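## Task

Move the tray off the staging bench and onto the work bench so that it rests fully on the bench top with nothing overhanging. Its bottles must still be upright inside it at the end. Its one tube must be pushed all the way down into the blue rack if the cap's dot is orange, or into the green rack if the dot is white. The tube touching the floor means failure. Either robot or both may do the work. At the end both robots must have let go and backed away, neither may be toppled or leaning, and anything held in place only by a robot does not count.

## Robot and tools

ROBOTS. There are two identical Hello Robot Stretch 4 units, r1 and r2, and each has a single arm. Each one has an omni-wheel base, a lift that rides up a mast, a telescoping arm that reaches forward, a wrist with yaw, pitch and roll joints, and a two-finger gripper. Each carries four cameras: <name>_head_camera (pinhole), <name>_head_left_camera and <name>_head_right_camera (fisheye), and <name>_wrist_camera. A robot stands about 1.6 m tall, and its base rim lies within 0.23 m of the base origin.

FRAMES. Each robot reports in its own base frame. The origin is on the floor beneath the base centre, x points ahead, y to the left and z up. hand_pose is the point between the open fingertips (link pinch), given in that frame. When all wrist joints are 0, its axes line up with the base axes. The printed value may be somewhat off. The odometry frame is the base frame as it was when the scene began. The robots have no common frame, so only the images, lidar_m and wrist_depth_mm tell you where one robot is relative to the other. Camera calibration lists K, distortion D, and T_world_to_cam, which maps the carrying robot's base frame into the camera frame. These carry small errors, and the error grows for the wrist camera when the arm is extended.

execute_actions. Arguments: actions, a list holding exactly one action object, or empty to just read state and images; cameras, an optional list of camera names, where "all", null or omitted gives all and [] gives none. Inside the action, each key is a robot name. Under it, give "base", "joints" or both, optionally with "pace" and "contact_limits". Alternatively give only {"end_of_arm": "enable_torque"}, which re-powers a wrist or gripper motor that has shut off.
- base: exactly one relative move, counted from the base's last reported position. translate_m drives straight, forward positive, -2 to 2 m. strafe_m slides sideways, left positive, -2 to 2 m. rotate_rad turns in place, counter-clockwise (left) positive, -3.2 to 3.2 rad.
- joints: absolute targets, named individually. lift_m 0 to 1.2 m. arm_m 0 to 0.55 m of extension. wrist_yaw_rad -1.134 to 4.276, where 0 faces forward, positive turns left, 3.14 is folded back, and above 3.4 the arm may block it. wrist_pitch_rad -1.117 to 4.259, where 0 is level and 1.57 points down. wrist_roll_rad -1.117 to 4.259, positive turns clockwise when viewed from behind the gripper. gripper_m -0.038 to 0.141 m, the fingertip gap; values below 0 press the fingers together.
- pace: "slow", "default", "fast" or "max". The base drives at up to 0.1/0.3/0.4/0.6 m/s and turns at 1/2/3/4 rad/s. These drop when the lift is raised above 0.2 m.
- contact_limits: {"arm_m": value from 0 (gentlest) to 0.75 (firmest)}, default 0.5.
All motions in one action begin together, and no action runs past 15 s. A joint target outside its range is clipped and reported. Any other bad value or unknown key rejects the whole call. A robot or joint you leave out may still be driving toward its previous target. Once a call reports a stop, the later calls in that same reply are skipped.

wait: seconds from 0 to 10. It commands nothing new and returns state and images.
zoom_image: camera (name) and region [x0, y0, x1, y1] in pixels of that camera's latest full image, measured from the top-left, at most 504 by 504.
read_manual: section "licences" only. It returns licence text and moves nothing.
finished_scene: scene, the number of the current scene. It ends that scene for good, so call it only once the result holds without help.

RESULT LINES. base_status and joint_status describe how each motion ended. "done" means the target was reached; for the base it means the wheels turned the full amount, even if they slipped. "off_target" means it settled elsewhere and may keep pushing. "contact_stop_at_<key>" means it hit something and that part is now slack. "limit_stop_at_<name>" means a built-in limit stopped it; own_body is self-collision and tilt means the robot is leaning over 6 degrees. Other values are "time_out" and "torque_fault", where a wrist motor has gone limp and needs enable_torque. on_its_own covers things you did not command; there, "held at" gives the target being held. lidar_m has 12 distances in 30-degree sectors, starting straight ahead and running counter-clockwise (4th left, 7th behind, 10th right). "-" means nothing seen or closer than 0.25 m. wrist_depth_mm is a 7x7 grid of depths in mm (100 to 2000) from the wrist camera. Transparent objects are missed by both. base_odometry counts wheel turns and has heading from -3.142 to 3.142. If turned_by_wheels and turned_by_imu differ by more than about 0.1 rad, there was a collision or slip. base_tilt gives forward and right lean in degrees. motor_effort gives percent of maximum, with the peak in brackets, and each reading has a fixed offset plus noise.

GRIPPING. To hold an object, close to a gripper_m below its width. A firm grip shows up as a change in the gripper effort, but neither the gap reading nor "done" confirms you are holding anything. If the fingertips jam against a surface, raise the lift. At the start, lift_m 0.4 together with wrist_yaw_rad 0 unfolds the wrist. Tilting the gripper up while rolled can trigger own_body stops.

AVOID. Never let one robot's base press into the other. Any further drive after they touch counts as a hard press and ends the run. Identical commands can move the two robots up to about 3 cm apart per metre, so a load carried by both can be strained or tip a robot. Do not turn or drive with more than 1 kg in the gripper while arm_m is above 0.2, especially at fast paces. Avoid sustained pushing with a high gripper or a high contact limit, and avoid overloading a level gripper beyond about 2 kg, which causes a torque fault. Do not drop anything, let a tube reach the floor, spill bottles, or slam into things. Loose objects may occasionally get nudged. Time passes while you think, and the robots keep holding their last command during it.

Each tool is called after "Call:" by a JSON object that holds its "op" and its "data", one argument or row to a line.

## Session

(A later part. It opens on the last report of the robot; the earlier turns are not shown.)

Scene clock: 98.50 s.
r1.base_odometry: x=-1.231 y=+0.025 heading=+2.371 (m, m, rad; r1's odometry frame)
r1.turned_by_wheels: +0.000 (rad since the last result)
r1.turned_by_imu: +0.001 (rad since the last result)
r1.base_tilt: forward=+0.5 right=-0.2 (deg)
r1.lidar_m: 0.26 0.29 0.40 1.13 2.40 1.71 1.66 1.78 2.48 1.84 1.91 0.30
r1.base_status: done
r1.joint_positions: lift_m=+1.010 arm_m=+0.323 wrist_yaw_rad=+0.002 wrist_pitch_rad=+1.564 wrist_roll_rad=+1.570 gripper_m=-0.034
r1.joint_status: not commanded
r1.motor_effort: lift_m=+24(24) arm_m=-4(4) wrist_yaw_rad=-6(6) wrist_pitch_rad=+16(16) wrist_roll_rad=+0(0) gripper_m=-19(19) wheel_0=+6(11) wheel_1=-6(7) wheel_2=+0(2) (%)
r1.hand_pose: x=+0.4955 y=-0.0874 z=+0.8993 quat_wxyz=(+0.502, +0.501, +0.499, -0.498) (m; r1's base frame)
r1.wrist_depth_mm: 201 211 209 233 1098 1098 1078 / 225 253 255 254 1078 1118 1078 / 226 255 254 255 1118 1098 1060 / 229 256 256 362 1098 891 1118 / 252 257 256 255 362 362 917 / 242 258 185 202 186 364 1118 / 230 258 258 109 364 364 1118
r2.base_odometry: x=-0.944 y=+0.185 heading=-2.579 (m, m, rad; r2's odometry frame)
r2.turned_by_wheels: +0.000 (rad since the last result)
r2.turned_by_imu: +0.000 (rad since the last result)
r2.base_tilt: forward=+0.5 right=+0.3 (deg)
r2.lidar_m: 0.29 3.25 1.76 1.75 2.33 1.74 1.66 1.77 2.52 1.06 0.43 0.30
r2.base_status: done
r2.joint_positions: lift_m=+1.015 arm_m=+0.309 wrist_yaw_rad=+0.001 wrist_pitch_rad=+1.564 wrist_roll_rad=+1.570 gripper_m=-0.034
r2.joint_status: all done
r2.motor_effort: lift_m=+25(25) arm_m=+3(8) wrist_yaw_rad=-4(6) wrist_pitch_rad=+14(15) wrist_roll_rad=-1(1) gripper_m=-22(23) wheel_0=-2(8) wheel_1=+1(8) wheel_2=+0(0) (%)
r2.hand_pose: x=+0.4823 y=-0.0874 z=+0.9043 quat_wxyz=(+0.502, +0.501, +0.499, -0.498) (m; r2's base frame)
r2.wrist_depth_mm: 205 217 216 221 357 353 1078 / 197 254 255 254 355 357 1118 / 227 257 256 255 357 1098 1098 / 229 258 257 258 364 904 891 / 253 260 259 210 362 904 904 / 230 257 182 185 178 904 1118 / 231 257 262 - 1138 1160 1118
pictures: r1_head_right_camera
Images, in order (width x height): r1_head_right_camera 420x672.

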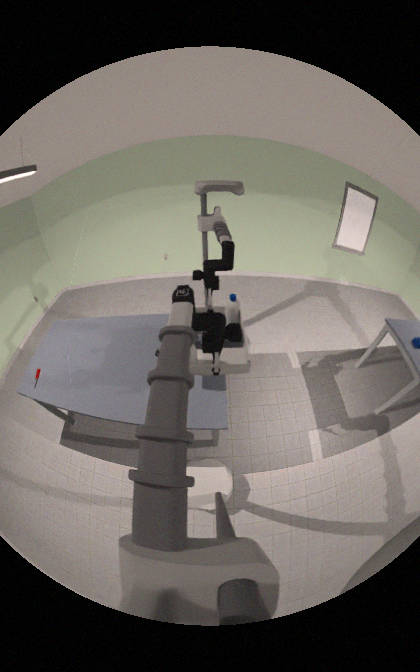

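Call:
{"op": "execute_actions", "data": {
  "actions": [
    {"r1":{"base":{"strafe_m":-1.0}},"r2":{"base":{"strafe_m":1.0},"joints":{"arm_m":0.33}}}
  ],
  "cameras": ["r1_head_right_camera","r2_head_left_camera"]
}}

Scene clock: 111.50 s.
r1.base_odometry: x=-0.535 y=+0.743 heading=+2.371 (m, m, rad; r1's odometry frame)
r1.turned_by_wheels: +0.000 (rad since the last result)
r1.turned_by_imu: +0.002 (rad since the last result)
r1.base_tilt: forward=+0.6 right=-0.4 (deg)
r1.lidar_m: 0.50 1.19 0.91 1.11 2.36 1.78 1.70 1.80 2.46 1.14 0.83 0.54
r1.base_status: done
r1.joint_positions: lift_m=+1.010 arm_m=+0.323 wrist_yaw_rad=+0.004 wrist_pitch_rad=+1.558 wrist_roll_rad=+1.570 gripper_m=-0.034
r1.joint_status: not commanded
r1.on_its_own: wrist_pitch_rad is at rest, and its effort (+34) is outside its rest range (-23 to +23)
r1.motor_effort: lift_m=+24(24) arm_m=-4(4) wrist_yaw_rad=-12(13) wrist_pitch_rad=+34(34) wrist_roll_rad=+1(0) gripper_m=-19(19) wheel_0=+3(16) wheel_1=-3(12) wheel_2=+3(2) (%)
r1.hand_pose: x=+0.4975 y=-0.0874 z=+0.8993 quat_wxyz=(+0.504, +0.502, +0.498, -0.496) (m; r1's base frame)
r1.wrist_depth_mm: 202 213 209 1078 1098 1098 1078 / 227 254 252 1118 1118 1098 1098 / 232 255 253 1118 1118 1078 1098 / 250 255 255 1098 1118 904 1078 / 253 258 256 1098 1098 878 878 / 255 258 182 203 185 891 904 / 237 260 257 109 1098 1138 1078
r2.base_odometry: x=-0.410 y=-0.661 heading=-2.579 (m, m, rad; r2's odometry frame)
r2.turned_by_wheels: +0.000 (rad since the last result)
r2.turned_by_imu: +0.001 (rad since the last result)
r2.base_tilt: forward=+0.5 right=+0.3 (deg)
r2.lidar_m: 0.49 0.95 0.78 1.69 2.24 1.69 1.64 1.73 2.46 1.21 1.06 0.54
r2.base_status: done
r2.joint_positions: lift_m=+1.015 arm_m=+0.330 wrist_yaw_rad=+0.004 wrist_pitch_rad=+1.558 wrist_roll_rad=+1.570 gripper_m=-0.034
r2.joint_status: all done
r2.on_its_own: wrist_pitch_rad is at rest, and its effort (+31) is outside its rest range (-23 to +23)
r2.motor_effort: lift_m=+24(25) arm_m=+2(8) wrist_yaw_rad=-11(11) wrist_pitch_rad=+31(32) wrist_roll_rad=-1(1) gripper_m=-23(23) wheel_0=-2(12) wheel_1=-2(9) wheel_2=+2(2) (%)
r2.hand_pose: x=+0.5045 y=-0.0874 z=+0.9043 quat_wxyz=(+0.504, +0.502, +0.498, -0.496) (m; r2's base frame)
r2.wrist_depth_mm: 209 219 216 241 1078 1078 1078 / 198 255 254 254 1060 1098 1098 / 229 255 255 256 1098 1098 1078 / 230 258 257 257 1118 904 878 / 255 260 259 257 1118 891 891 / 230 260 182 194 178 917 1118 / 219 264 262 - 1118 1138 1118
pictures: r1_head_right_camera, r2_head_left_camera
Images, in order (width x height): r1_head_right_camera 420x672, r2_head_left_camera 420x672.

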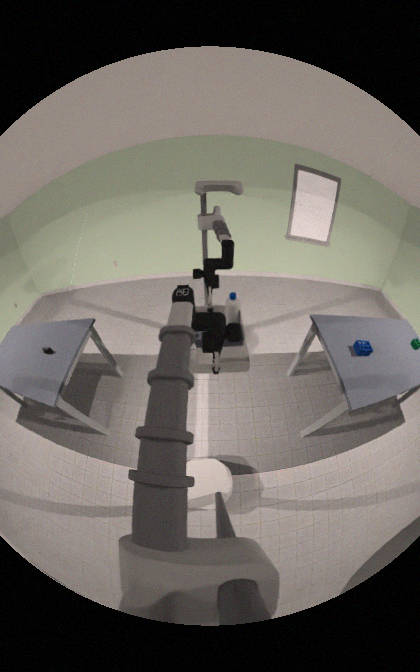

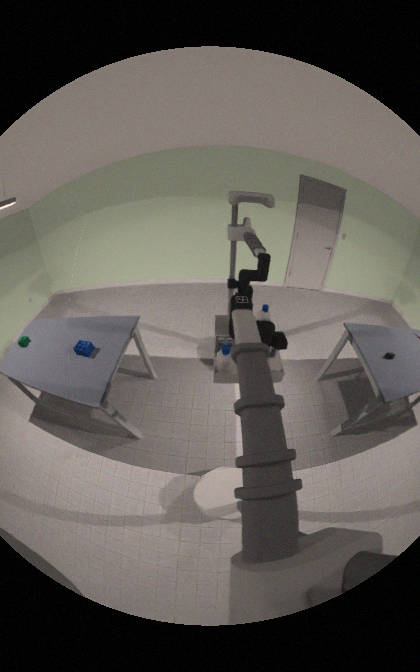

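Call:
{"op": "execute_actions", "data": {
  "actions": [
    {"r2":{"joints":{"arm_m":0.345},"pace":"slow"}}
  ],
  "cameras": []
}}

Scene clock: 117.77 s.
r1.base_odometry: x=-0.535 y=+0.743 heading=+2.371 (m, m, rad; r1's odometry frame)
r1.turned_by_wheels: +0.000 (rad since the last result)
r1.turned_by_imu: +0.001 (rad since the last result)
r1.base_tilt: forward=+0.6 right=-0.3 (deg)
r1.lidar_m: 0.45 1.23 0.88 1.14 2.39 1.76 1.69 1.78 2.48 1.13 0.83 0.53
r1.base_status: not commanded
r1.joint_positions: lift_m=+1.010 arm_m=+0.323 wrist_yaw_rad=+0.002 wrist_pitch_rad=+1.564 wrist_roll_rad=+1.570 gripper_m=-0.034
r1.joint_status: not commanded
r1.motor_effort: lift_m=+24(24) arm_m=-3(3) wrist_yaw_rad=-7(11) wrist_pitch_rad=+18(34) wrist_roll_rad=+0(1) gripper_m=-19(20) wheel_0=+3(3) wheel_1=-3(2) wheel_2=+2(2) (%)
r1.hand_pose: x=+0.4958 y=-0.0874 z=+0.8993 quat_wxyz=(+0.503, +0.501, +0.499, -0.497) (m; r1's base frame)
r1.wrist_depth_mm: 200 211 209 232 1098 1098 1118 / 224 254 253 254 1118 1098 1098 / 227 254 254 254 1118 1118 1098 / 228 257 256 1118 1118 904 1098 / 253 257 256 257 1118 891 891 / 244 258 185 201 185 904 1118 / 229 258 258 109 1098 1118 1118
r2.base_odometry: x=-0.410 y=-0.661 heading=-2.579 (m, m, rad; r2's odometry frame)
r2.turned_by_wheels: +0.000 (rad since the last result)
r2.turned_by_imu: -0.001 (rad since the last result)
r2.base_tilt: forward=+0.4 right=+0.3 (deg)
r2.lidar_m: 0.49 0.96 0.76 1.72 2.24 1.66 1.64 1.74 2.47 1.24 1.06 0.55
r2.base_status: not commanded
r2.joint_positions: lift_m=+1.015 arm_m=+0.344 wrist_yaw_rad=+0.002 wrist_pitch_rad=+1.564 wrist_roll_rad=+1.570 gripper_m=-0.034
r2.joint_status: all done
r2.motor_effort: lift_m=+24(24) arm_m=+4(2) wrist_yaw_rad=-6(10) wrist_pitch_rad=+17(31) wrist_roll_rad=-2(1) gripper_m=-24(23) wheel_0=-2(2) wheel_1=-2(2) wheel_2=+2(2) (%)
r2.hand_pose: x=+0.5176 y=-0.0874 z=+0.9043 quat_wxyz=(+0.503, +0.501, +0.499, -0.497) (m; r2's base frame)
r2.wrist_depth_mm: 208 218 216 221 1098 1098 1060 / 196 254 254 254 1098 1098 1098 / 228 255 256 255 1098 1098 1118 / 229 257 257 257 1118 904 904 / 253 258 258 209 1138 904 891 / 228 257 180 186 178 904 1118 / 233 257 260 - 1138 1138 1118
pictures: none
No camera images: the call's "cameras" was empty. Leave "cameras" out to get every camera's image.

Call:
{"op": "execute_actions", "data": {
  "actions": [
    {"r1":{"base":{"strafe_m":-0.6},"joints":{"arm_m":0.345,"lift_m":1.04}},"r2":{"base":{"strafe_m":0.6},"joints":{"arm_m":0.357,"lift_m":1.045}}}
  ],
  "cameras": ["r1_head_right_camera","r2_head_left_camera"]
}}

Scene clock: 130.70 s.
r1.base_odometry: x=-0.117 y=+1.173 heading=+2.371 (m, m, rad; r1's odometry frame)
r1.turned_by_wheels: +0.000 (rad since the last result)
r1.turned_by_imu: -0.001 (rad since the last result)
r1.base_tilt: forward=+0.7 right=-0.2 (deg)
r1.lidar_m: 0.48 3.12 1.49 1.49 2.40 1.76 1.68 1.78 2.43 1.13 0.37 0.34
r1.base_status: done
r1.joint_positions: lift_m=+1.040 arm_m=+0.344 wrist_yaw_rad=+0.000 wrist_pitch_rad=+1.569 wrist_roll_rad=+1.570 gripper_m=-0.034
r1.joint_status: all done
r1.motor_effort: lift_m=+24(25) arm_m=+5(6) wrist_yaw_rad=-1(9) wrist_pitch_rad=+3(23) wrist_roll_rad=+1(1) gripper_m=-17(20) wheel_0=+4(18) wheel_1=-2(12) wheel_2=+0(4) (%)
r1.hand_pose: x=+0.5157 y=-0.0874 z=+0.9293 quat_wxyz=(+0.501, +0.500, +0.500, -0.499) (m; r1's base frame)
r1.wrist_depth_mm: 198 208 208 233 389 392 1138 / 224 253 254 254 389 387 1118 / 224 254 254 256 917 1138 1138 / 250 255 255 257 1138 931 1138 / 251 256 256 257 1138 931 931 / 246 258 183 206 185 931 1138 / 229 257 258 109 1138 1138 1182
r2.base_odometry: x=-0.091 y=-1.168 heading=-2.580 (m, m, rad; r2's odometry frame)
r2.turned_by_wheels: +0.000 (rad since the last result)
r2.turned_by_imu: -0.001 (rad since the last result)
r2.base_tilt: forward=+0.4 right=+0.3 (deg)
r2.lidar_m: 0.40 0.39 0.58 3.62 2.17 1.68 1.60 1.69 2.42 1.63 1.68 0.55
r2.base_status: done
r2.joint_positions: lift_m=+1.045 arm_m=+0.356 wrist_yaw_rad=-0.001 wrist_pitch_rad=+1.569 wrist_roll_rad=+1.570 gripper_m=-0.034
r2.joint_status: all done
r2.motor_effort: lift_m=+24(24) arm_m=+5(7) wrist_yaw_rad=+3(7) wrist_pitch_rad=+2(24) wrist_roll_rad=-1(1) gripper_m=-22(23) wheel_0=-2(11) wheel_1=-1(12) wheel_2=-2(3) (%)
r2.hand_pose: x=+0.5276 y=-0.0874 z=+0.9343 quat_wxyz=(+0.501, +0.501, +0.499, -0.499) (m; r2's base frame)
r2.wrist_depth_mm: 202 216 215 221 1098 1098 1118 / 197 254 255 253 1138 1118 1118 / 226 256 256 256 1118 1118 1118 / 228 256 257 257 1138 946 917 / 258 258 258 257 1138 931 946 / 229 256 181 186 178 946 1160 / 232 258 263 - 1182 1205 1160
pictures: r1_head_right_camera, r2_head_left_camera
Images, in order (width x height): r1_head_right_camera 420x672, r2_head_left_camera 420x672.

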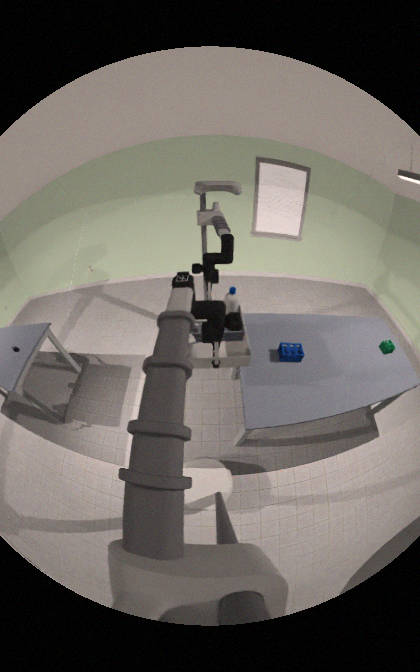

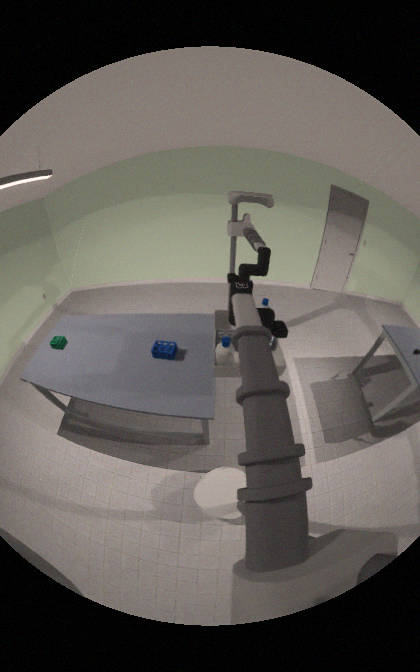

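Call:
{"op": "execute_actions", "data": {
  "actions": [
    {"r1":{"base":{"strafe_m":-0.9},"joints":{"arm_m":0.36}},"r2":{"base":{"strafe_m":0.9},"joints":{"arm_m":0.362}}}
  ],
  "cameras": ["r1_head_right_camera","r2_head_left_camera"]
}}

Scene clock: 140.90 s.
r1.base_odometry: x=+0.509 y=+1.819 heading=+2.371 (m, m, rad; r1's odometry frame)
r1.turned_by_wheels: +0.000 (rad since the last result)
r1.turned_by_imu: +0.001 (rad since the last result)
r1.base_tilt: forward=+0.7 right=-0.3 (deg)
r1.lidar_m: 0.26 0.28 0.38 2.36 2.44 1.79 1.70 1.78 2.51 2.84 0.40 0.27
r1.base_status: done
r1.joint_positions: lift_m=+1.040 arm_m=+0.360 wrist_yaw_rad=+0.003 wrist_pitch_rad=+1.561 wrist_roll_rad=+1.570 gripper_m=-0.034
r1.joint_status: all done
r1.on_its_own: wrist_pitch_rad is at rest, and its effort (+27) is outside its rest range (-23 to +23)
r1.motor_effort: lift_m=+24(24) arm_m=+3(7) wrist_yaw_rad=-10(10) wrist_pitch_rad=+27(27) wrist_roll_rad=+0(1) gripper_m=-18(18) wheel_0=+5(12) wheel_1=-4(11) wheel_2=+1(1) (%)
r1.hand_pose: x=+0.5338 y=-0.0874 z=+0.9293 quat_wxyz=(+0.504, +0.501, +0.499, -0.496) (m; r1's base frame)
r1.wrist_depth_mm: 200 210 208 389 384 387 384 / 225 253 252 389 387 387 387 / 229 254 254 389 389 389 1118 / 234 256 255 394 392 389 866 / 253 257 256 256 392 389 878 / 241 258 184 208 185 392 917 / 233 259 259 109 392 392 1138
r2.base_odometry: x=+0.389 y=-1.930 heading=-2.580 (m, m, rad; r2's odometry frame)
r2.turned_by_wheels: +0.000 (rad since the last result)
r2.turned_by_imu: +0.000 (rad since the last result)
r2.base_tilt: forward=+0.4 right=+0.3 (deg)
r2.lidar_m: 0.42 0.44 0.62 2.72 2.15 1.58 1.56 1.68 2.36 2.54 0.58 0.42
r2.base_status: done
r2.joint_positions: lift_m=+1.045 arm_m=+0.362 wrist_yaw_rad=+0.003 wrist_pitch_rad=+1.561 wrist_roll_rad=+1.570 gripper_m=-0.034
r2.joint_status: all done
r2.on_its_own: wrist_pitch_rad is at rest, and its effort (+25) is outside its rest range (-23 to +23)
r2.motor_effort: lift_m=+24(24) arm_m=+2(5) wrist_yaw_rad=-8(10) wrist_pitch_rad=+25(25) wrist_roll_rad=-2(1) gripper_m=-24(22) wheel_0=-1(10) wheel_1=-2(7) wheel_2=+1(3) (%)
r2.hand_pose: x=+0.5356 y=-0.0874 z=+0.9344 quat_wxyz=(+0.503, +0.502, +0.498, -0.497) (m; r2's base frame)
r2.wrist_depth_mm: 208 216 216 240 382 1118 1098 / 197 256 255 253 387 1138 1138 / 226 256 256 255 389 1138 1118 / 229 257 257 257 392 931 917 / 253 259 258 256 394 931 931 / 225 260 182 196 178 931 1138 / 232 262 260 - 1160 1138 1118
pictures: r1_head_right_camera, r2_head_left_camera
Images, in order (width x height): r1_head_right_camera 420x672, r2_head_left_camera 420x672.

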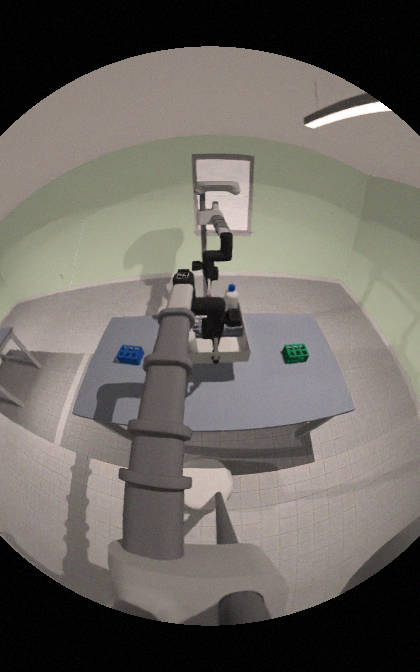

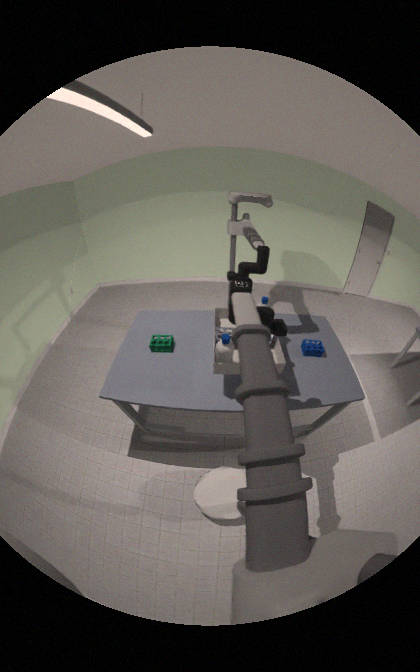

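Call:
{"op": "execute_actions", "data": {
  "actions": [
    {"r1":{"joints":{"lift_m":0.918},"pace":"slow"},"r2":{"joints":{"arm_m":0.375,"lift_m":0.923},"pace":"slow"}}
  ],
  "cameras": []
}}

Call:
{"op": "execute_actions", "data": {
  "actions": [
    {"r1":{"joints":{"gripper_m":0.06}},"r2":{"joints":{"gripper_m":0.06}}}
  ],
  "cameras": []
}}

Call:
{"op": "execute_actions", "data": {
  "actions": [
    {"r1":{"joints":{"lift_m":1.1}},"r2":{"joints":{"lift_m":1.12}}}
  ],
  "cameras": []
}}

Call:
{"op": "execute_actions", "data": {
  "actions": [
    {"r1":{"base":{"translate_m":-0.6},"joints":{"arm_m":0}},"r2":{"base":{"translate_m":0.15},"joints":{"wrist_roll_rad":0}}}
  ],
  "cameras": ["r2_wrist_camera","r1_head_camera"]
}}

Scene clock: 156.17 s.
r1.base_odometry: x=+0.509 y=+1.819 heading=+2.371 (m, m, rad; r1's odometry frame)
r1.turned_by_wheels: +0.000 (rad since the last result)
r1.turned_by_imu: +0.002 (rad since the last result)
r1.base_tilt: forward=+0.7 right=-0.4 (deg)
r1.lidar_m: 0.25 0.26 0.39 2.37 2.43 1.74 1.70 1.75 2.45 2.85 0.38 0.28
r1.base_status: not commanded
r1.joint_positions: lift_m=+0.918 arm_m=+0.360 wrist_yaw_rad=+0.002 wrist_pitch_rad=+1.566 wrist_roll_rad=+1.570 gripper_m=-0.034
r1.joint_status: all done
r1.motor_effort: lift_m=+20(24) arm_m=+2(2) wrist_yaw_rad=-5(10) wrist_pitch_rad=+13(27) wrist_roll_rad=+0(0) gripper_m=-18(19) wheel_0=+5(5) wheel_1=-4(4) wheel_2=+1(1) (%)
r1.hand_pose: x=+0.5322 y=-0.0874 z=+0.8077 quat_wxyz=(+0.502, +0.501, +0.499, -0.498) (m; r1's base frame)
r1.wrist_depth_mm: 198 208 208 233 267 267 270 / 224 253 254 253 267 270 268 / 225 254 256 255 270 270 268 / 229 256 255 270 271 270 270 / 235 257 257 257 271 272 271 / 247 259 183 202 185 272 272 / 228 258 259 109 274 271 272
r2.base_odometry: x=+0.389 y=-1.930 heading=-2.580 (m, m, rad; r2's odometry frame)
r2.turned_by_wheels: +0.000 (rad since the last result)
r2.turned_by_imu: -0.001 (rad since the last result)
r2.base_tilt: forward=+0.3 right=+0.3 (deg)
r2.lidar_m: 0.40 0.41 0.64 2.72 2.14 1.59 1.54 1.68 2.33 2.53 0.57 0.43
r2.base_status: not commanded
r2.joint_positions: lift_m=+0.923 arm_m=+0.374 wrist_yaw_rad=+0.002 wrist_pitch_rad=+1.565 wrist_roll_rad=+1.570 gripper_m=-0.034
r2.joint_status: all done
r2.motor_effort: lift_m=+20(21) arm_m=+4(3) wrist_yaw_rad=-4(8) wrist_pitch_rad=+12(25) wrist_roll_rad=-1(1) gripper_m=-23(22) wheel_0=-2(2) wheel_1=-2(2) wheel_2=+1(1) (%)
r2.hand_pose: x=+0.5469 y=-0.0874 z=+0.8127 quat_wxyz=(+0.502, +0.501, +0.499, -0.498) (m; r2's base frame)
r2.wrist_depth_mm: 207 216 215 222 264 264 991 / 196 255 255 254 265 266 1008 / 228 255 254 255 268 1008 1008 / 229 257 257 258 270 809 798 / 255 262 259 257 273 798 809 / 229 257 180 185 178 831 820 / 233 258 262 - 276 1025 1042
pictures: none
No camera images: the call's "cameras" was empty. Leave "cameras" out to get every camera's image.

Scene clock: 157.80 s.
r1.base_odometry: x=+0.509 y=+1.819 heading=+2.371 (m, m, rad; r1's odometry frame)
r1.turned_by_wheels: +0.000 (rad since the last result)
r1.turned_by_imu: +0.001 (rad since the last result)
r1.base_tilt: forward=+0.6 right=-0.2 (deg)
r1.lidar_m: 0.26 0.29 0.39 2.35 2.43 1.76 1.69 1.76 2.46 2.85 0.38 0.29
r1.base_status: not commanded
r1.joint_positions: lift_m=+0.918 arm_m=+0.360 wrist_yaw_rad=+0.000 wrist_pitch_rad=+1.569 wrist_roll_rad=+1.570 gripper_m=+0.060
r1.joint_status: all done
r1.motor_effort: lift_m=+20(20) arm_m=+2(2) wrist_yaw_rad=-1(6) wrist_pitch_rad=+1(13) wrist_roll_rad=+0(2) gripper_m=-3(19) wheel_0=+5(4) wheel_1=-4(4) wheel_2=+1(1) (%)
r1.hand_pose: x=+0.5309 y=-0.0874 z=+0.8077 quat_wxyz=(+0.501, +0.500, +0.500, -0.499) (m; r1's base frame)
r1.wrist_depth_mm: 213 226 226 270 268 270 270 / 236 267 267 268 270 271 271 / 240 268 268 271 271 271 271 / 240 270 270 271 271 272 271 / 242 271 268 272 273 272 274 / 246 272 196 272 195 273 272 / 243 271 272 109 273 273 273
r2.base_odometry: x=+0.389 y=-1.930 heading=-2.580 (m, m, rad; r2's odometry frame)
r2.turned_by_wheels: +0.000 (rad since the last result)
r2.turned_by_imu: +0.000 (rad since the last result)
r2.base_tilt: forward=+0.4 right=+0.3 (deg)
r2.lidar_m: 0.41 0.44 0.63 2.72 2.15 1.57 1.54 1.67 2.35 2.55 0.58 0.43
r2.base_status: not commanded
r2.joint_positions: lift_m=+0.923 arm_m=+0.374 wrist_yaw_rad=+0.001 wrist_pitch_rad=+1.569 wrist_roll_rad=+1.570 gripper_m=+0.060
r2.joint_status: all done
r2.motor_effort: lift_m=+20(20) arm_m=+4(4) wrist_yaw_rad=-2(4) wrist_pitch_rad=-1(11) wrist_roll_rad=-1(1) gripper_m=-5(20) wheel_0=-2(2) wheel_1=-2(2) wheel_2=+1(1) (%)
r2.hand_pose: x=+0.5456 y=-0.0874 z=+0.8127 quat_wxyz=(+0.501, +0.500, +0.500, -0.499) (m; r2's base frame)
r2.wrist_depth_mm: 207 216 216 222 267 266 1025 / 208 268 266 266 268 991 991 / 239 268 268 268 270 1008 991 / 241 271 271 270 272 809 820 / 252 273 272 271 272 820 820 / 231 276 276 199 196 820 809 / 231 272 274 - 277 1042 1042
pictures: none
No camera images: the call's "cameras" was empty. Leave "cameras" out to get every camera's image.

Scene clock: 159.70 s.
r1.base_odometry: x=+0.509 y=+1.819 heading=+2.371 (m, m, rad; r1's odometry frame)
r1.turned_by_wheels: +0.000 (rad since the last result)
r1.turned_by_imu: +0.001 (rad since the last result)
r1.base_tilt: forward=+0.6 right=-0.2 (deg)
r1.lidar_m: 0.26 0.27 0.38 2.38 2.43 1.77 1.68 1.79 2.44 2.86 0.38 0.29
r1.base_status: not commanded
r1.joint_positions: lift_m=+1.100 arm_m=+0.360 wrist_yaw_rad=+0.000 wrist_pitch_rad=+1.570 wrist_roll_rad=+1.570 gripper_m=+0.060
r1.joint_status: all done
r1.motor_effort: lift_m=+21(23) arm_m=+2(2) wrist_yaw_rad=+0(1) wrist_pitch_rad=+2(1) wrist_roll_rad=+1(2) gripper_m=-1(3) wheel_0=+5(4) wheel_1=-4(4) wheel_2=+1(1) (%)
r1.hand_pose: x=+0.5309 y=-0.0874 z=+0.9896 quat_wxyz=(+0.501, +0.500, +0.500, -0.499) (m; r1's base frame)
r1.wrist_depth_mm: 449 449 449 445 449 449 1160 / 449 449 449 449 452 449 1182 / 439 389 449 449 452 455 1205 / 449 392 449 452 452 452 1182 / 449 427 445 455 449 452 976 / 452 394 196 452 195 452 1205 / 427 389 327 109 455 455 1205
r2.base_odometry: x=+0.389 y=-1.930 heading=-2.580 (m, m, rad; r2's odometry frame)
r2.turned_by_wheels: +0.000 (rad since the last result)
r2.turned_by_imu: +0.000 (rad since the last result)
r2.base_tilt: forward=+0.3 right=+0.3 (deg)
r2.lidar_m: 0.41 0.43 0.64 2.73 2.15 1.61 1.55 1.66 2.35 2.54 0.55 0.42
r2.base_status: not commanded
r2.joint_positions: lift_m=+1.120 arm_m=+0.374 wrist_yaw_rad=+0.001 wrist_pitch_rad=+1.569 wrist_roll_rad=+1.570 gripper_m=+0.060
r2.joint_status: all done
r2.motor_effort: lift_m=+21(21) arm_m=+4(4) wrist_yaw_rad=+0(1) wrist_pitch_rad=+0(1) wrist_roll_rad=-1(2) gripper_m=-4(3) wheel_0=-2(2) wheel_1=-2(2) wheel_2=+1(1) (%)
r2.hand_pose: x=+0.5456 y=-0.0874 z=+1.0095 quat_wxyz=(+0.501, +0.500, +0.500, -0.499) (m; r2's base frame)
r2.wrist_depth_mm: 462 462 462 459 459 1205 1182 / 459 466 462 459 462 1205 1205 / 399 407 466 462 466 1205 1229 / 466 442 466 466 469 991 1205 / 466 466 469 473 469 1008 1205 / 477 445 330 427 196 1229 1229 / 480 418 427 - 1255 1205 1229
pictures: none
No camera images: the call's "cameras" was empty. Leave "cameras" out to get every camera's image.

Scene clock: 163.17 s.
r1.base_odometry: x=+0.940 y=+1.401 heading=+2.371 (m, m, rad; r1's odometry frame)
r1.turned_by_wheels: +0.000 (rad since the last result)
r1.turned_by_imu: +0.000 (rad since the last result)
r1.base_tilt: forward=+0.6 right=-0.2 (deg)
r1.lidar_m: 0.83 0.90 2.51 3.41 1.55 1.16 1.09 1.16 1.60 2.84 2.93 0.88
r1.base_status: done
r1.joint_positions: lift_m=+1.100 arm_m=+0.001 wrist_yaw_rad=+0.000 wrist_pitch_rad=+1.570 wrist_roll_rad=+1.570 gripper_m=+0.060
r1.joint_status: all done
r1.motor_effort: lift_m=+21(21) arm_m=-4(5) wrist_yaw_rad=+1(1) wrist_pitch_rad=-1(1) wrist_roll_rad=+0(1) gripper_m=-2(2) wheel_0=-4(7) wheel_1=-4(11) wheel_2=+3(11) (%)
r1.hand_pose: x=+0.1719 y=-0.0874 z=+0.9896 quat_wxyz=(+0.500, +0.500, +0.500, -0.500) (m; r1's base frame)
r1.wrist_depth_mm: 1205 1182 1205 1205 1182 1205 1160 / 1205 1229 1205 1205 1182 1205 1182 / 1229 1182 1182 1229 1182 1205 1182 / 1205 1205 1205 1205 1008 1182 1205 / 1205 1205 1205 976 991 1205 355 / 1182 1182 196 1205 195 1205 1182 / 1229 1229 1182 109 1205 1205 1205
r2.base_odometry: x=+0.262 y=-2.010 heading=-2.580 (m, m, rad; r2's odometry frame)
r2.turned_by_wheels: +0.000 (rad since the last result)
r2.turned_by_imu: +0.001 (rad since the last result)
r2.base_tilt: forward=+0.4 right=+0.4 (deg)
r2.lidar_m: 0.26 0.28 0.40 2.73 2.36 1.74 1.72 1.82 2.58 2.50 0.37 0.27
r2.base_status: done
r2.joint_positions: lift_m=+1.120 arm_m=+0.374 wrist_yaw_rad=+0.000 wrist_pitch_rad=+1.570 wrist_roll_rad=+0.000 gripper_m=+0.060
r2.joint_status: all done
r2.motor_effort: lift_m=+21(22) arm_m=+4(3) wrist_yaw_rad=+1(4) wrist_pitch_rad=-1(1) wrist_roll_rad=-1(5) gripper_m=-3(4) wheel_0=+0(5) wheel_1=+1(7) wheel_2=+0(10) (%)
r2.hand_pose: x=+0.5456 y=-0.0874 z=+1.0095 quat_wxyz=(+0.708, +0.000, +0.707, +0.000) (m; r2's base frame)
r2.wrist_depth_mm: 466 462 427 433 351 445 449 / 466 462 459 455 407 449 445 / 473 473 459 462 455 455 455 / 477 477 407 459 399 459 455 / 484 477 462 469 433 462 462 / 484 484 324 469 196 469 466 / 492 488 338 - 449 477 473
pictures: r1_head_camera, r2_wrist_camera
camera_calibration (this result's frames):
r2_wrist_camera: T_world_to_cam=[[0.0315259, -0.997765, -0.0589239, -0.0326776], [-0.998259, -0.0343716, 0.0479231, 0.535015], [-0.0498412, 0.0573105, -0.997112, 1.26631], [0, 0, 0, 1]] pos_world=[0.598228, -0.0867882, 1.23509]
Images, in order (width x height): r1_head_camera 420x560, r2_wrist_camera 616x392.

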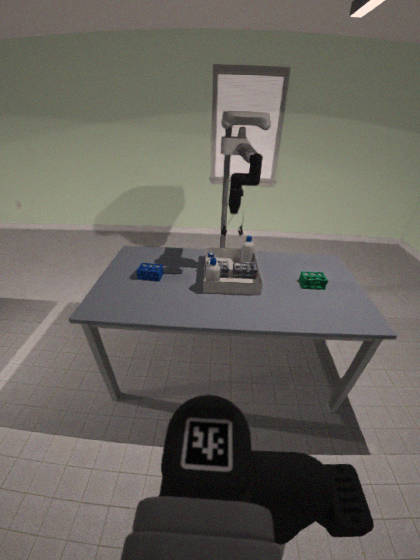

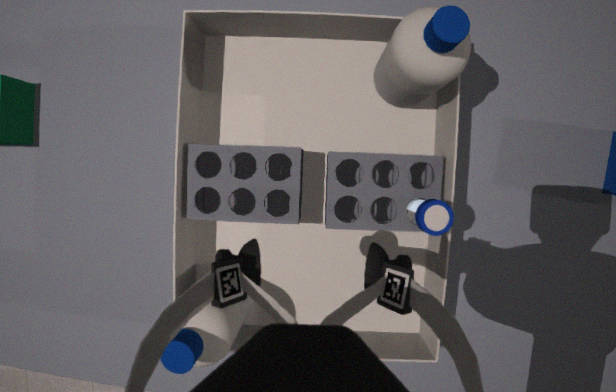

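Call:
{"op": "execute_actions", "data": {
  "actions": [
    {"r2":{"base":{"strafe_m":-0.113},"joints":{"arm_m":0.391,"lift_m":1.06}}}
  ],
  "cameras": ["r2_wrist_camera"]
}}

Scene clock: 172.13 s.
r1.base_odometry: x=+0.940 y=+1.401 heading=+2.371 (m, m, rad; r1's odometry frame)
r1.turned_by_wheels: +0.000 (rad since the last result)
r1.turned_by_imu: +0.002 (rad since the last result)
r1.base_tilt: forward=+0.5 right=-0.2 (deg)
r1.lidar_m: 0.84 0.88 2.51 3.40 1.56 1.14 1.08 1.15 1.61 2.86 2.97 0.88
r1.base_status: not commanded
r1.joint_positions: lift_m=+1.100 arm_m=+0.001 wrist_yaw_rad=+0.000 wrist_pitch_rad=+1.570 wrist_roll_rad=+1.570 gripper_m=+0.060
r1.joint_status: not commanded
r1.motor_effort: lift_m=+21(21) arm_m=-5(4) wrist_yaw_rad=+1(1) wrist_pitch_rad=-1(0) wrist_roll_rad=+1(0) gripper_m=-2(3) wheel_0=-4(4) wheel_1=-4(4) wheel_2=+3(3) (%)
r1.hand_pose: x=+0.1719 y=-0.0874 z=+0.9896 quat_wxyz=(+0.500, +0.500, +0.500, -0.500) (m; r1's base frame)
r1.wrist_depth_mm: 1205 1182 1205 1160 1205 1182 1182 / 1182 1205 1160 1229 1182 1205 1182 / 1205 1229 1182 1205 1182 1205 1182 / 1205 1182 1182 1160 1008 1205 1182 / 1205 1182 1182 991 991 1205 353 / 1205 1205 196 1182 195 1205 1182 / 1205 1205 1205 109 1205 1205 1205
r2.base_odometry: x=+0.202 y=-1.914 heading=-2.579 (m, m, rad; r2's odometry frame)
r2.turned_by_wheels: +0.000 (rad since the last result)
r2.turned_by_imu: -0.001 (rad since the last result)
r2.base_tilt: forward=+0.3 right=+0.3 (deg)
r2.lidar_m: 0.25 0.28 0.40 2.84 2.38 1.74 1.72 1.83 2.62 2.39 0.37 0.26
r2.base_status: done
r2.joint_positions: lift_m=+1.060 arm_m=+0.390 wrist_yaw_rad=+0.000 wrist_pitch_rad=+1.570 wrist_roll_rad=+0.000 gripper_m=+0.060
r2.joint_status: all done
r2.motor_effort: lift_m=+17(15) arm_m=+5(7) wrist_yaw_rad=-1(1) wrist_pitch_rad=-2(2) wrist_roll_rad=-1(1) gripper_m=-3(2) wheel_0=+2(6) wheel_1=+0(8) wheel_2=+0(1) (%)
r2.hand_pose: x=+0.5613 y=-0.0874 z=+0.9499 quat_wxyz=(+0.707, +0.000, +0.707, +0.000) (m; r2's base frame)
r2.wrist_depth_mm: 362 387 389 257 392 392 389 / 379 404 399 319 397 397 392 / 387 407 402 399 397 399 394 / 379 382 359 399 407 399 399 / 397 418 375 382 407 404 402 / 377 382 415 410 196 410 407 / 282 319 418 - 418 413 410
pictures: r2_wrist_camera
camera_calibration (this result's frames):
r2_wrist_camera: T_world_to_cam=[[0.0315288, -0.997764, -0.0589301, -0.0366841], [-0.998249, -0.0343863, 0.0481222, 0.553423], [-0.050041, 0.0573097, -0.997102, 1.20774], [0, 0, 0, 1]] pos_world=[0.614047, -0.0867874, 1.17545]
Images, in order (width x height): r2_wrist_camera 616x392.

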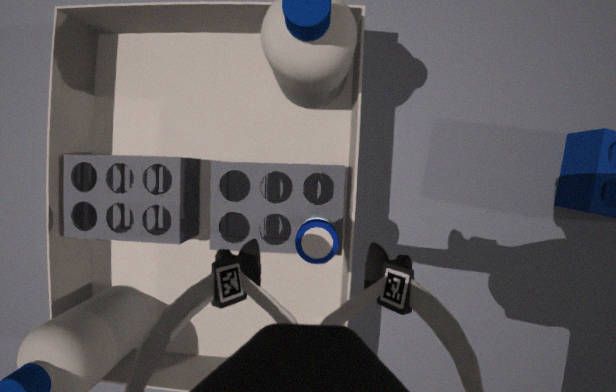

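Call:
{"op": "execute_actions", "data": {
  "actions": [
    {"r2":{"joints":{"arm_m":0.396,"lift_m":1.0},"pace":"slow"}}
  ],
  "cameras": ["r2_wrist_camera"]
}}

Call:
{"op": "execute_actions", "data": {
  "actions": [
    {"r2":{"joints":{"gripper_m":0.008}}}
  ],
  "cameras": ["r2_wrist_camera"]
}}

Call:
{"op": "execute_actions", "data": {
  "actions": [
    {"r2":{"joints":{"lift_m":1.19},"pace":"slow"}}
  ],
  "cameras": ["r2_wrist_camera","r1_head_camera"]
}}

Scene clock: 178.67 s.
r1.base_odometry: x=+0.940 y=+1.401 heading=+2.371 (m, m, rad; r1's odometry frame)
r1.turned_by_wheels: +0.000 (rad since the last result)
r1.turned_by_imu: +0.002 (rad since the last result)
r1.base_tilt: forward=+0.6 right=-0.2 (deg)
r1.lidar_m: 0.85 0.89 2.50 3.42 1.57 1.15 1.08 1.16 1.58 2.85 2.94 0.89
r1.base_status: not commanded
r1.joint_positions: lift_m=+1.100 arm_m=+0.001 wrist_yaw_rad=+0.000 wrist_pitch_rad=+1.570 wrist_roll_rad=+1.570 gripper_m=+0.060
r1.joint_status: not commanded
r1.motor_effort: lift_m=+21(21) arm_m=-4(5) wrist_yaw_rad=+1(0) wrist_pitch_rad=-1(1) wrist_roll_rad=+0(1) gripper_m=-2(2) wheel_0=-3(3) wheel_1=-4(4) wheel_2=+3(3) (%)
r1.hand_pose: x=+0.1719 y=-0.0874 z=+0.9896 quat_wxyz=(+0.500, +0.500, +0.500, -0.500) (m; r1's base frame)
r1.wrist_depth_mm: 1182 1229 1160 1205 1160 1205 1182 / 1182 1160 1182 1205 1205 1182 1160 / 1205 1205 1229 1182 1160 1182 1182 / 1205 1182 1205 1182 991 1182 1182 / 1205 1229 1205 976 991 1205 353 / 1205 1205 196 1205 194 1205 1229 / 1229 1205 1229 109 1205 1205 1229
r2.base_odometry: x=+0.202 y=-1.914 heading=-2.579 (m, m, rad; r2's odometry frame)
r2.turned_by_wheels: +0.000 (rad since the last result)
r2.turned_by_imu: -0.001 (rad since the last result)
r2.base_tilt: forward=+0.4 right=+0.3 (deg)
r2.lidar_m: 0.25 0.26 0.40 2.83 2.38 1.74 1.72 1.83 2.57 2.42 0.34 0.27
r2.base_status: not commanded
r2.joint_positions: lift_m=+1.000 arm_m=+0.395 wrist_yaw_rad=+0.000 wrist_pitch_rad=+1.570 wrist_roll_rad=+0.000 gripper_m=+0.060
r2.joint_status: all done
r2.motor_effort: lift_m=+17(18) arm_m=+5(5) wrist_yaw_rad=-2(1) wrist_pitch_rad=-2(1) wrist_roll_rad=-1(1) gripper_m=-3(4) wheel_0=+2(2) wheel_1=+0(0) wheel_2=+0(0) (%)
r2.hand_pose: x=+0.5663 y=-0.0874 z=+0.8899 quat_wxyz=(+0.707, +0.000, +0.707, +0.000) (m; r2's base frame)
r2.wrist_depth_mm: 340 340 340 201 332 334 332 / 340 343 342 290 338 338 334 / 329 347 345 343 340 342 338 / 294 297 289 289 345 343 342 / 320 327 293 289 347 345 343 / 336 357 351 229 196 351 349 / 277 320 359 - 355 353 355
pictures: r2_wrist_camera
camera_calibration (this result's frames):
r2_wrist_camera: T_world_to_cam=[[0.0315289, -0.997764, -0.0589301, -0.0403757], [-0.998249, -0.0343864, 0.048122, 0.561267], [-0.0500408, 0.0573097, -0.997102, 1.14818], [0, 0, 0, 1]] pos_world=[0.619013, -0.0867874, 1.11546]
Images, in order (width x height): r2_wrist_camera 616x392.

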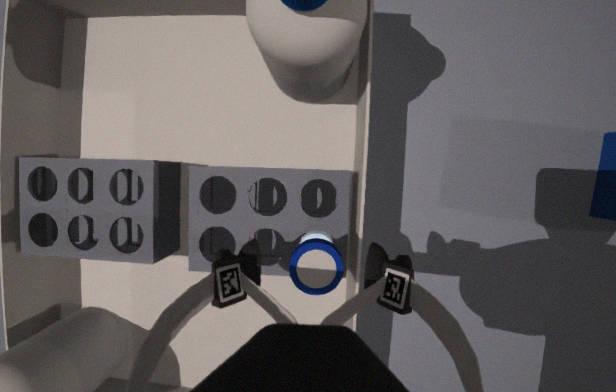

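Scene clock: 180.00 s.
r1.base_odometry: x=+0.940 y=+1.401 heading=+2.371 (m, m, rad; r1's odometry frame)
r1.turned_by_wheels: +0.000 (rad since the last result)
r1.turned_by_imu: +0.000 (rad since the last result)
r1.base_tilt: forward=+0.5 right=-0.3 (deg)
r1.lidar_m: 0.84 0.88 2.52 3.41 1.56 1.16 1.10 1.15 1.59 2.85 2.96 0.89
r1.base_status: not commanded
r1.joint_positions: lift_m=+1.100 arm_m=+0.001 wrist_yaw_rad=+0.000 wrist_pitch_rad=+1.570 wrist_roll_rad=+1.570 gripper_m=+0.060
r1.joint_status: not commanded
r1.motor_effort: lift_m=+21(21) arm_m=-4(4) wrist_yaw_rad=+1(1) wrist_pitch_rad=-1(1) wrist_roll_rad=+0(0) gripper_m=-3(4) wheel_0=-4(4) wheel_1=-4(4) wheel_2=+3(3) (%)
r1.hand_pose: x=+0.1719 y=-0.0874 z=+0.9896 quat_wxyz=(+0.500, +0.500, +0.500, -0.500) (m; r1's base frame)
r1.wrist_depth_mm: 1182 1205 1205 1205 1182 1182 1182 / 1205 1182 1205 1205 1205 1182 1205 / 1205 1205 1205 1205 1182 1182 1205 / 1205 1182 1205 1182 991 1205 1182 / 1205 1229 1229 976 991 1205 353 / 1182 1205 196 1205 195 1205 1205 / 1205 1205 1229 109 1205 1182 1229
r2.base_odometry: x=+0.202 y=-1.914 heading=-2.579 (m, m, rad; r2's odometry frame)
r2.turned_by_wheels: +0.000 (rad since the last result)
r2.turned_by_imu: +0.000 (rad since the last result)
r2.base_tilt: forward=+0.4 right=+0.3 (deg)
r2.lidar_m: 0.26 0.26 0.41 2.82 2.36 1.73 1.72 1.84 2.59 2.39 0.35 0.25
r2.base_status: not commanded
r2.joint_positions: lift_m=+1.000 arm_m=+0.395 wrist_yaw_rad=+0.000 wrist_pitch_rad=+1.570 wrist_roll_rad=+0.000 gripper_m=+0.008
r2.joint_status: all done
r2.motor_effort: lift_m=+17(16) arm_m=+5(5) wrist_yaw_rad=+0(1) wrist_pitch_rad=-2(2) wrist_roll_rad=-1(1) gripper_m=-17(19) wheel_0=+2(2) wheel_1=+0(0) wheel_2=+0(0) (%)
r2.hand_pose: x=+0.5663 y=-0.0874 z=+0.8899 quat_wxyz=(+0.707, +0.000, +0.707, +0.000) (m; r2's base frame)
r2.wrist_depth_mm: 338 340 338 201 336 332 332 / 340 343 342 287 342 340 336 / 327 345 342 342 342 338 338 / 296 294 289 287 343 342 343 / 324 327 293 224 347 345 345 / 336 357 191 224 186 351 347 / 278 340 359 - 355 353 353
pictures: r2_wrist_camera
camera_calibration (this result's frames):
r2_wrist_camera: T_world_to_cam=[[0.031529, -0.997764, -0.0589301, -0.0403757], [-0.998249, -0.0343865, 0.0481222, 0.561267], [-0.050041, 0.0573097, -0.997102, 1.14818], [0, 0, 0, 1]] pos_world=[0.619013, -0.0867874, 1.11546]
Images, in order (width x height): r2_wrist_camera 616x392.

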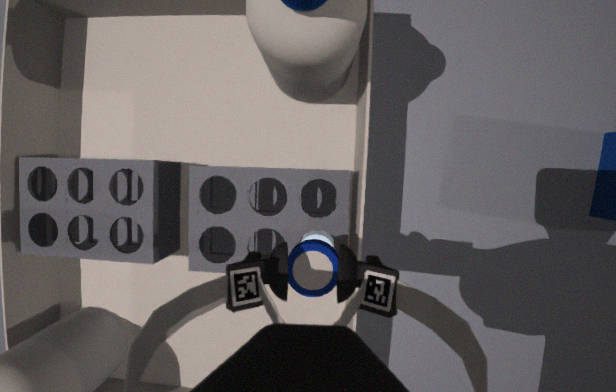

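Scene clock: 182.30 s.
r1.base_odometry: x=+0.940 y=+1.401 heading=+2.371 (m, m, rad; r1's odometry frame)
r1.turned_by_wheels: +0.000 (rad since the last result)
r1.turned_by_imu: +0.001 (rad since the last result)
r1.base_tilt: forward=+0.5 right=-0.3 (deg)
r1.lidar_m: 0.84 0.89 2.53 3.41 1.56 1.13 1.09 1.15 1.60 2.83 2.97 0.92
r1.base_status: not commanded
r1.joint_positions: lift_m=+1.100 arm_m=+0.001 wrist_yaw_rad=+0.000 wrist_pitch_rad=+1.570 wrist_roll_rad=+1.570 gripper_m=+0.060
r1.joint_status: not commanded
r1.motor_effort: lift_m=+21(21) arm_m=-5(4) wrist_yaw_rad=+1(0) wrist_pitch_rad=-1(1) wrist_roll_rad=+2(0) gripper_m=-3(2) wheel_0=-4(4) wheel_1=-4(4) wheel_2=+3(3) (%)
r1.hand_pose: x=+0.1719 y=-0.0874 z=+0.9896 quat_wxyz=(+0.500, +0.500, +0.500, -0.500) (m; r1's base frame)
r1.wrist_depth_mm: 1205 1182 1182 1182 1205 1205 1182 / 1182 1182 1205 1182 1182 1182 1160 / 1182 1160 1205 1182 1205 1182 1205 / 1182 1205 1205 1160 991 1182 1205 / 1229 1205 1205 991 976 1182 355 / 1182 1205 196 1229 195 1160 1205 / 1182 1255 1205 109 1205 1205 1205
r2.base_odometry: x=+0.202 y=-1.914 heading=-2.579 (m, m, rad; r2's odometry frame)
r2.turned_by_wheels: +0.000 (rad since the last result)
r2.turned_by_imu: +0.000 (rad since the last result)
r2.base_tilt: forward=+0.4 right=+0.3 (deg)
r2.lidar_m: 0.25 0.27 0.41 2.82 2.37 1.76 1.71 1.83 2.60 2.40 0.36 0.27
r2.base_status: not commanded
r2.joint_positions: lift_m=+1.190 arm_m=+0.395 wrist_yaw_rad=+0.000 wrist_pitch_rad=+1.570 wrist_roll_rad=+0.000 gripper_m=+0.008
r2.joint_status: all done
r2.motor_effort: lift_m=+22(24) arm_m=+5(5) wrist_yaw_rad=-2(1) wrist_pitch_rad=-1(1) wrist_roll_rad=-2(2) gripper_m=-16(18) wheel_0=+2(2) wheel_1=+0(0) wheel_2=+0(0) (%)
r2.hand_pose: x=+0.5663 y=-0.0874 z=+1.0795 quat_wxyz=(+0.707, +0.000, +0.707, +0.000) (m; r2's base frame)
r2.wrist_depth_mm: 535 525 530 517 512 512 512 / 535 530 535 392 521 521 517 / 549 530 530 521 530 521 517 / 544 508 496 477 535 530 512 / 554 544 544 224 539 530 525 / 559 415 192 224 186 544 535 / 569 559 559 - 549 549 544
pictures: r1_head_camera, r2_wrist_camera
camera_calibration (this result's frames):
r2_wrist_camera: T_world_to_cam=[[0.031529, -0.997764, -0.0589301, -0.0292037], [-0.998249, -0.0343865, 0.0481222, 0.552146], [-0.050041, 0.0573097, -0.997102, 1.33721], [0, 0, 0, 1]] pos_world=[0.619016, -0.0867874, 1.30505]
Images, in order (width x height): r1_head_camera 420x560, r2_wrist_camera 616x392.

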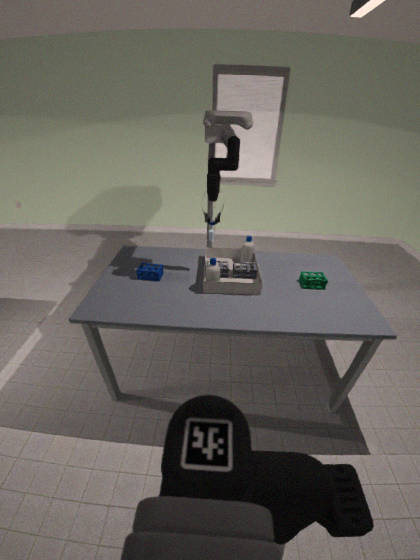

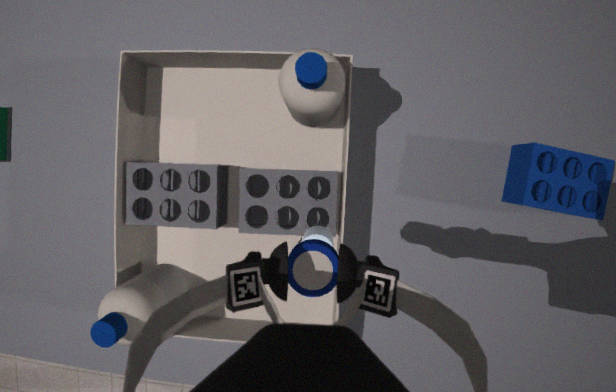

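Call:
{"op": "execute_actions", "data": {
  "actions": [
    {"r2":{"base":{"strafe_m":0.47},"joints":{"arm_m":0.46}}}
  ],
  "cameras": []
}}

Call:
{"op": "execute_actions", "data": {
  "actions": [
    {"r2":{"joints":{"lift_m":1.09}}}
  ],
  "cameras": ["r2_wrist_camera"]
}}

Scene clock: 191.77 s.
r1.base_odometry: x=+0.940 y=+1.401 heading=+2.371 (m, m, rad; r1's odometry frame)
r1.turned_by_wheels: +0.000 (rad since the last result)
r1.turned_by_imu: +0.002 (rad since the last result)
r1.base_tilt: forward=+0.6 right=-0.2 (deg)
r1.lidar_m: 0.85 0.88 2.52 3.40 1.57 1.11 1.08 1.14 1.60 2.84 2.93 0.89
r1.base_status: not commanded
r1.joint_positions: lift_m=+1.100 arm_m=+0.001 wrist_yaw_rad=+0.000 wrist_pitch_rad=+1.570 wrist_roll_rad=+1.570 gripper_m=+0.060
r1.joint_status: not commanded
r1.motor_effort: lift_m=+21(21) arm_m=-4(4) wrist_yaw_rad=+2(0) wrist_pitch_rad=-1(1) wrist_roll_rad=+1(1) gripper_m=-2(4) wheel_0=-3(4) wheel_1=-4(4) wheel_2=+3(3) (%)
r1.hand_pose: x=+0.1719 y=-0.0874 z=+0.9896 quat_wxyz=(+0.500, +0.500, +0.500, -0.500) (m; r1's base frame)
r1.wrist_depth_mm: 1205 1182 1182 1205 1205 1160 1182 / 1182 1229 1160 1205 1205 1182 1205 / 1205 1182 1205 1205 1205 1205 1205 / 1205 1182 1205 1205 991 1160 1205 / 1182 1229 1182 1008 991 1205 353 / 1229 1205 196 1205 195 1182 1205 / 1205 1205 1229 109 1205 1205 1182
r2.base_odometry: x=+0.452 y=-2.312 heading=-2.580 (m, m, rad; r2's odometry frame)
r2.turned_by_wheels: +0.000 (rad since the last result)
r2.turned_by_imu: +0.000 (rad since the last result)
r2.base_tilt: forward=+0.3 right=+0.3 (deg)
r2.lidar_m: 0.28 0.29 0.45 2.36 2.31 1.76 1.69 1.78 2.56 0.98 0.40 0.29
r2.base_status: done
r2.joint_positions: lift_m=+1.190 arm_m=+0.459 wrist_yaw_rad=+0.000 wrist_pitch_rad=+1.570 wrist_roll_rad=+0.000 gripper_m=+0.008
r2.joint_status: all done
r2.motor_effort: lift_m=+21(22) arm_m=+5(4) wrist_yaw_rad=-1(1) wrist_pitch_rad=-2(2) wrist_roll_rad=-1(1) gripper_m=-17(17) wheel_0=-2(11) wheel_1=+0(9) wheel_2=+0(2) (%)
r2.hand_pose: x=+0.6303 y=-0.0874 z=+1.0796 quat_wxyz=(+0.707, +0.000, +0.707, +0.000) (m; r2's base frame)
r2.wrist_depth_mm: 1281 525 525 521 517 517 508 / 1255 530 530 525 525 517 512 / 1308 539 535 530 525 521 517 / 1308 544 530 535 535 530 525 / 1336 549 544 224 535 496 484 / 1308 554 192 224 186 535 535 / 946 559 564 - 549 410 539
pictures: none
No camera images: the call's "cameras" was empty. Leave "cameras" out to get every camera's image.

Scene clock: 193.20 s.
r1.base_odometry: x=+0.940 y=+1.401 heading=+2.371 (m, m, rad; r1's odometry frame)
r1.turned_by_wheels: +0.000 (rad since the last result)
r1.turned_by_imu: +0.001 (rad since the last result)
r1.base_tilt: forward=+0.6 right=-0.3 (deg)
r1.lidar_m: 0.84 0.90 2.53 3.39 1.55 1.16 1.09 1.13 1.59 2.86 2.94 0.90
r1.base_status: not commanded
r1.joint_positions: lift_m=+1.100 arm_m=+0.001 wrist_yaw_rad=+0.000 wrist_pitch_rad=+1.570 wrist_roll_rad=+1.570 gripper_m=+0.060
r1.joint_status: not commanded
r1.motor_effort: lift_m=+21(21) arm_m=-5(5) wrist_yaw_rad=+1(1) wrist_pitch_rad=-1(1) wrist_roll_rad=+1(0) gripper_m=-4(3) wheel_0=-4(4) wheel_1=-4(4) wheel_2=+3(3) (%)
r1.hand_pose: x=+0.1719 y=-0.0874 z=+0.9896 quat_wxyz=(+0.500, +0.500, +0.500, -0.500) (m; r1's base frame)
r1.wrist_depth_mm: 1182 1182 1182 1205 1182 1182 1182 / 1229 1229 1205 1205 1160 1160 1205 / 1182 1182 1182 1182 1182 1182 1182 / 1205 1229 1205 1182 991 1160 1182 / 1205 1229 1182 991 1008 1229 357 / 1229 1229 196 1205 195 1182 1182 / 1205 1205 1229 109 1182 1229 1160
r2.base_odometry: x=+0.452 y=-2.312 heading=-2.580 (m, m, rad; r2's odometry frame)
r2.turned_by_wheels: +0.000 (rad since the last result)
r2.turned_by_imu: +0.000 (rad since the last result)
r2.base_tilt: forward=+0.4 right=+0.3 (deg)
r2.lidar_m: 0.28 0.31 0.45 2.35 2.33 1.76 1.69 1.77 2.58 0.96 0.37 0.29
r2.base_status: not commanded
r2.joint_positions: lift_m=+1.090 arm_m=+0.459 wrist_yaw_rad=+0.000 wrist_pitch_rad=+1.570 wrist_roll_rad=+0.000 gripper_m=+0.008
r2.joint_status: all done
r2.motor_effort: lift_m=+17(24) arm_m=+5(5) wrist_yaw_rad=-2(0) wrist_pitch_rad=-1(1) wrist_roll_rad=-2(1) gripper_m=-17(16) wheel_0=-2(2) wheel_1=+0(0) wheel_2=+0(0) (%)
r2.hand_pose: x=+0.6303 y=-0.0874 z=+0.9799 quat_wxyz=(+0.707, +0.000, +0.707, +0.000) (m; r2's base frame)
r2.wrist_depth_mm: 433 433 427 427 424 415 418 / 436 436 433 430 430 424 418 / 442 439 436 433 430 427 424 / 445 442 382 436 433 430 430 / 452 445 445 224 436 418 387 / 455 452 192 224 186 407 418 / 459 459 452 - 449 392 439
pictures: r2_wrist_camera
camera_calibration (this result's frames):
r2_wrist_camera: T_world_to_cam=[[0.0315423, -0.997764, -0.0589323, -0.0370982], [-0.998245, -0.034404, 0.0481926, 0.620772], [-0.0501123, 0.0573088, -0.997098, 1.24114], [0, 0, 0, 1]] pos_world=[0.683049, -0.0867865, 1.20544]
Images, in order (width x height): r2_wrist_camera 616x392.

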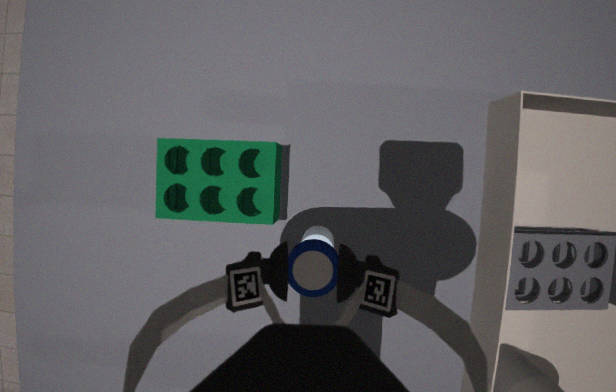

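Call:
{"op": "execute_actions", "data": {
  "actions": [
    {"r2":{"base":{"strafe_m":0.069},"joints":{"arm_m":0.488},"pace":"slow"}}
  ],
  "cameras": ["r2_wrist_camera"]
}}

Scene clock: 199.60 s.
r1.base_odometry: x=+0.940 y=+1.401 heading=+2.371 (m, m, rad; r1's odometry frame)
r1.turned_by_wheels: +0.000 (rad since the last result)
r1.turned_by_imu: +0.002 (rad since the last result)
r1.base_tilt: forward=+0.4 right=-0.2 (deg)
r1.lidar_m: 0.85 0.92 2.50 3.39 1.55 1.15 1.08 1.14 1.60 2.85 2.94 0.88
r1.base_status: not commanded
r1.joint_positions: lift_m=+1.100 arm_m=+0.001 wrist_yaw_rad=+0.000 wrist_pitch_rad=+1.570 wrist_roll_rad=+1.570 gripper_m=+0.060
r1.joint_status: not commanded
r1.motor_effort: lift_m=+21(21) arm_m=-4(4) wrist_yaw_rad=+0(1) wrist_pitch_rad=-1(0) wrist_roll_rad=+0(0) gripper_m=-1(3) wheel_0=-4(4) wheel_1=-4(4) wheel_2=+3(3) (%)
r1.hand_pose: x=+0.1719 y=-0.0874 z=+0.9896 quat_wxyz=(+0.500, +0.500, +0.500, -0.500) (m; r1's base frame)
r1.wrist_depth_mm: 1182 1182 1182 1182 1182 1182 1205 / 1205 1205 1160 1205 1205 1160 1182 / 1205 1160 1182 1182 1205 1182 1182 / 1205 1205 1182 1205 976 1205 1229 / 1182 1205 1205 991 991 1205 355 / 1205 1182 196 1229 195 1205 1205 / 1182 1205 1205 109 1205 1182 1182
r2.base_odometry: x=+0.489 y=-2.370 heading=-2.580 (m, m, rad; r2's odometry frame)
r2.turned_by_wheels: +0.000 (rad since the last result)
r2.turned_by_imu: -0.001 (rad since the last result)
r2.base_tilt: forward=+0.4 right=+0.3 (deg)
r2.lidar_m: 0.29 0.30 2.34 2.28 2.30 1.76 1.69 1.78 2.54 0.96 0.38 0.28
r2.base_status: done
r2.joint_positions: lift_m=+1.090 arm_m=+0.487 wrist_yaw_rad=+0.000 wrist_pitch_rad=+1.570 wrist_roll_rad=+0.000 gripper_m=+0.008
r2.joint_status: all done
r2.motor_effort: lift_m=+17(17) arm_m=+5(6) wrist_yaw_rad=-1(1) wrist_pitch_rad=-2(2) wrist_roll_rad=-1(1) gripper_m=-17(17) wheel_0=-3(9) wheel_1=+0(8) wheel_2=+0(0) (%)
r2.hand_pose: x=+0.6583 y=-0.0874 z=+0.9799 quat_wxyz=(+0.707, +0.000, +0.707, +0.000) (m; r2's base frame)
r2.wrist_depth_mm: 1160 430 430 427 424 418 418 / 1182 436 433 430 430 421 418 / 1205 439 436 430 430 430 413 / 1182 445 433 379 436 430 394 / 1229 445 445 224 436 439 387 / 1281 452 191 225 186 442 389 / 854 459 455 - 445 445 402
pictures: r2_wrist_camera
camera_calibration (this result's frames):
r2_wrist_camera: T_world_to_cam=[[0.0315425, -0.997764, -0.0589323, -0.0379806], [-0.998245, -0.0344042, 0.0481927, 0.648694], [-0.0501125, 0.0573088, -0.997098, 1.24254], [0, 0, 0, 1]] pos_world=[0.711021, -0.0867864, 1.20544]
Images, in order (width x height): r2_wrist_camera 616x392.

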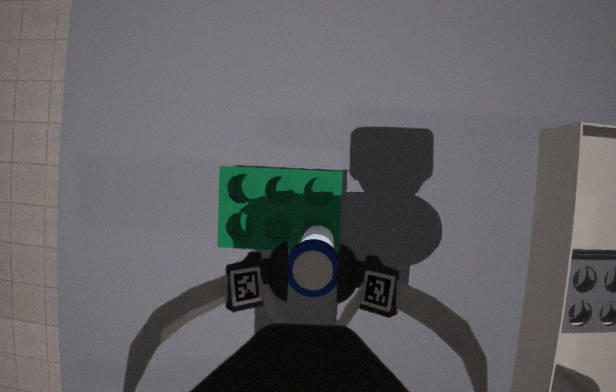

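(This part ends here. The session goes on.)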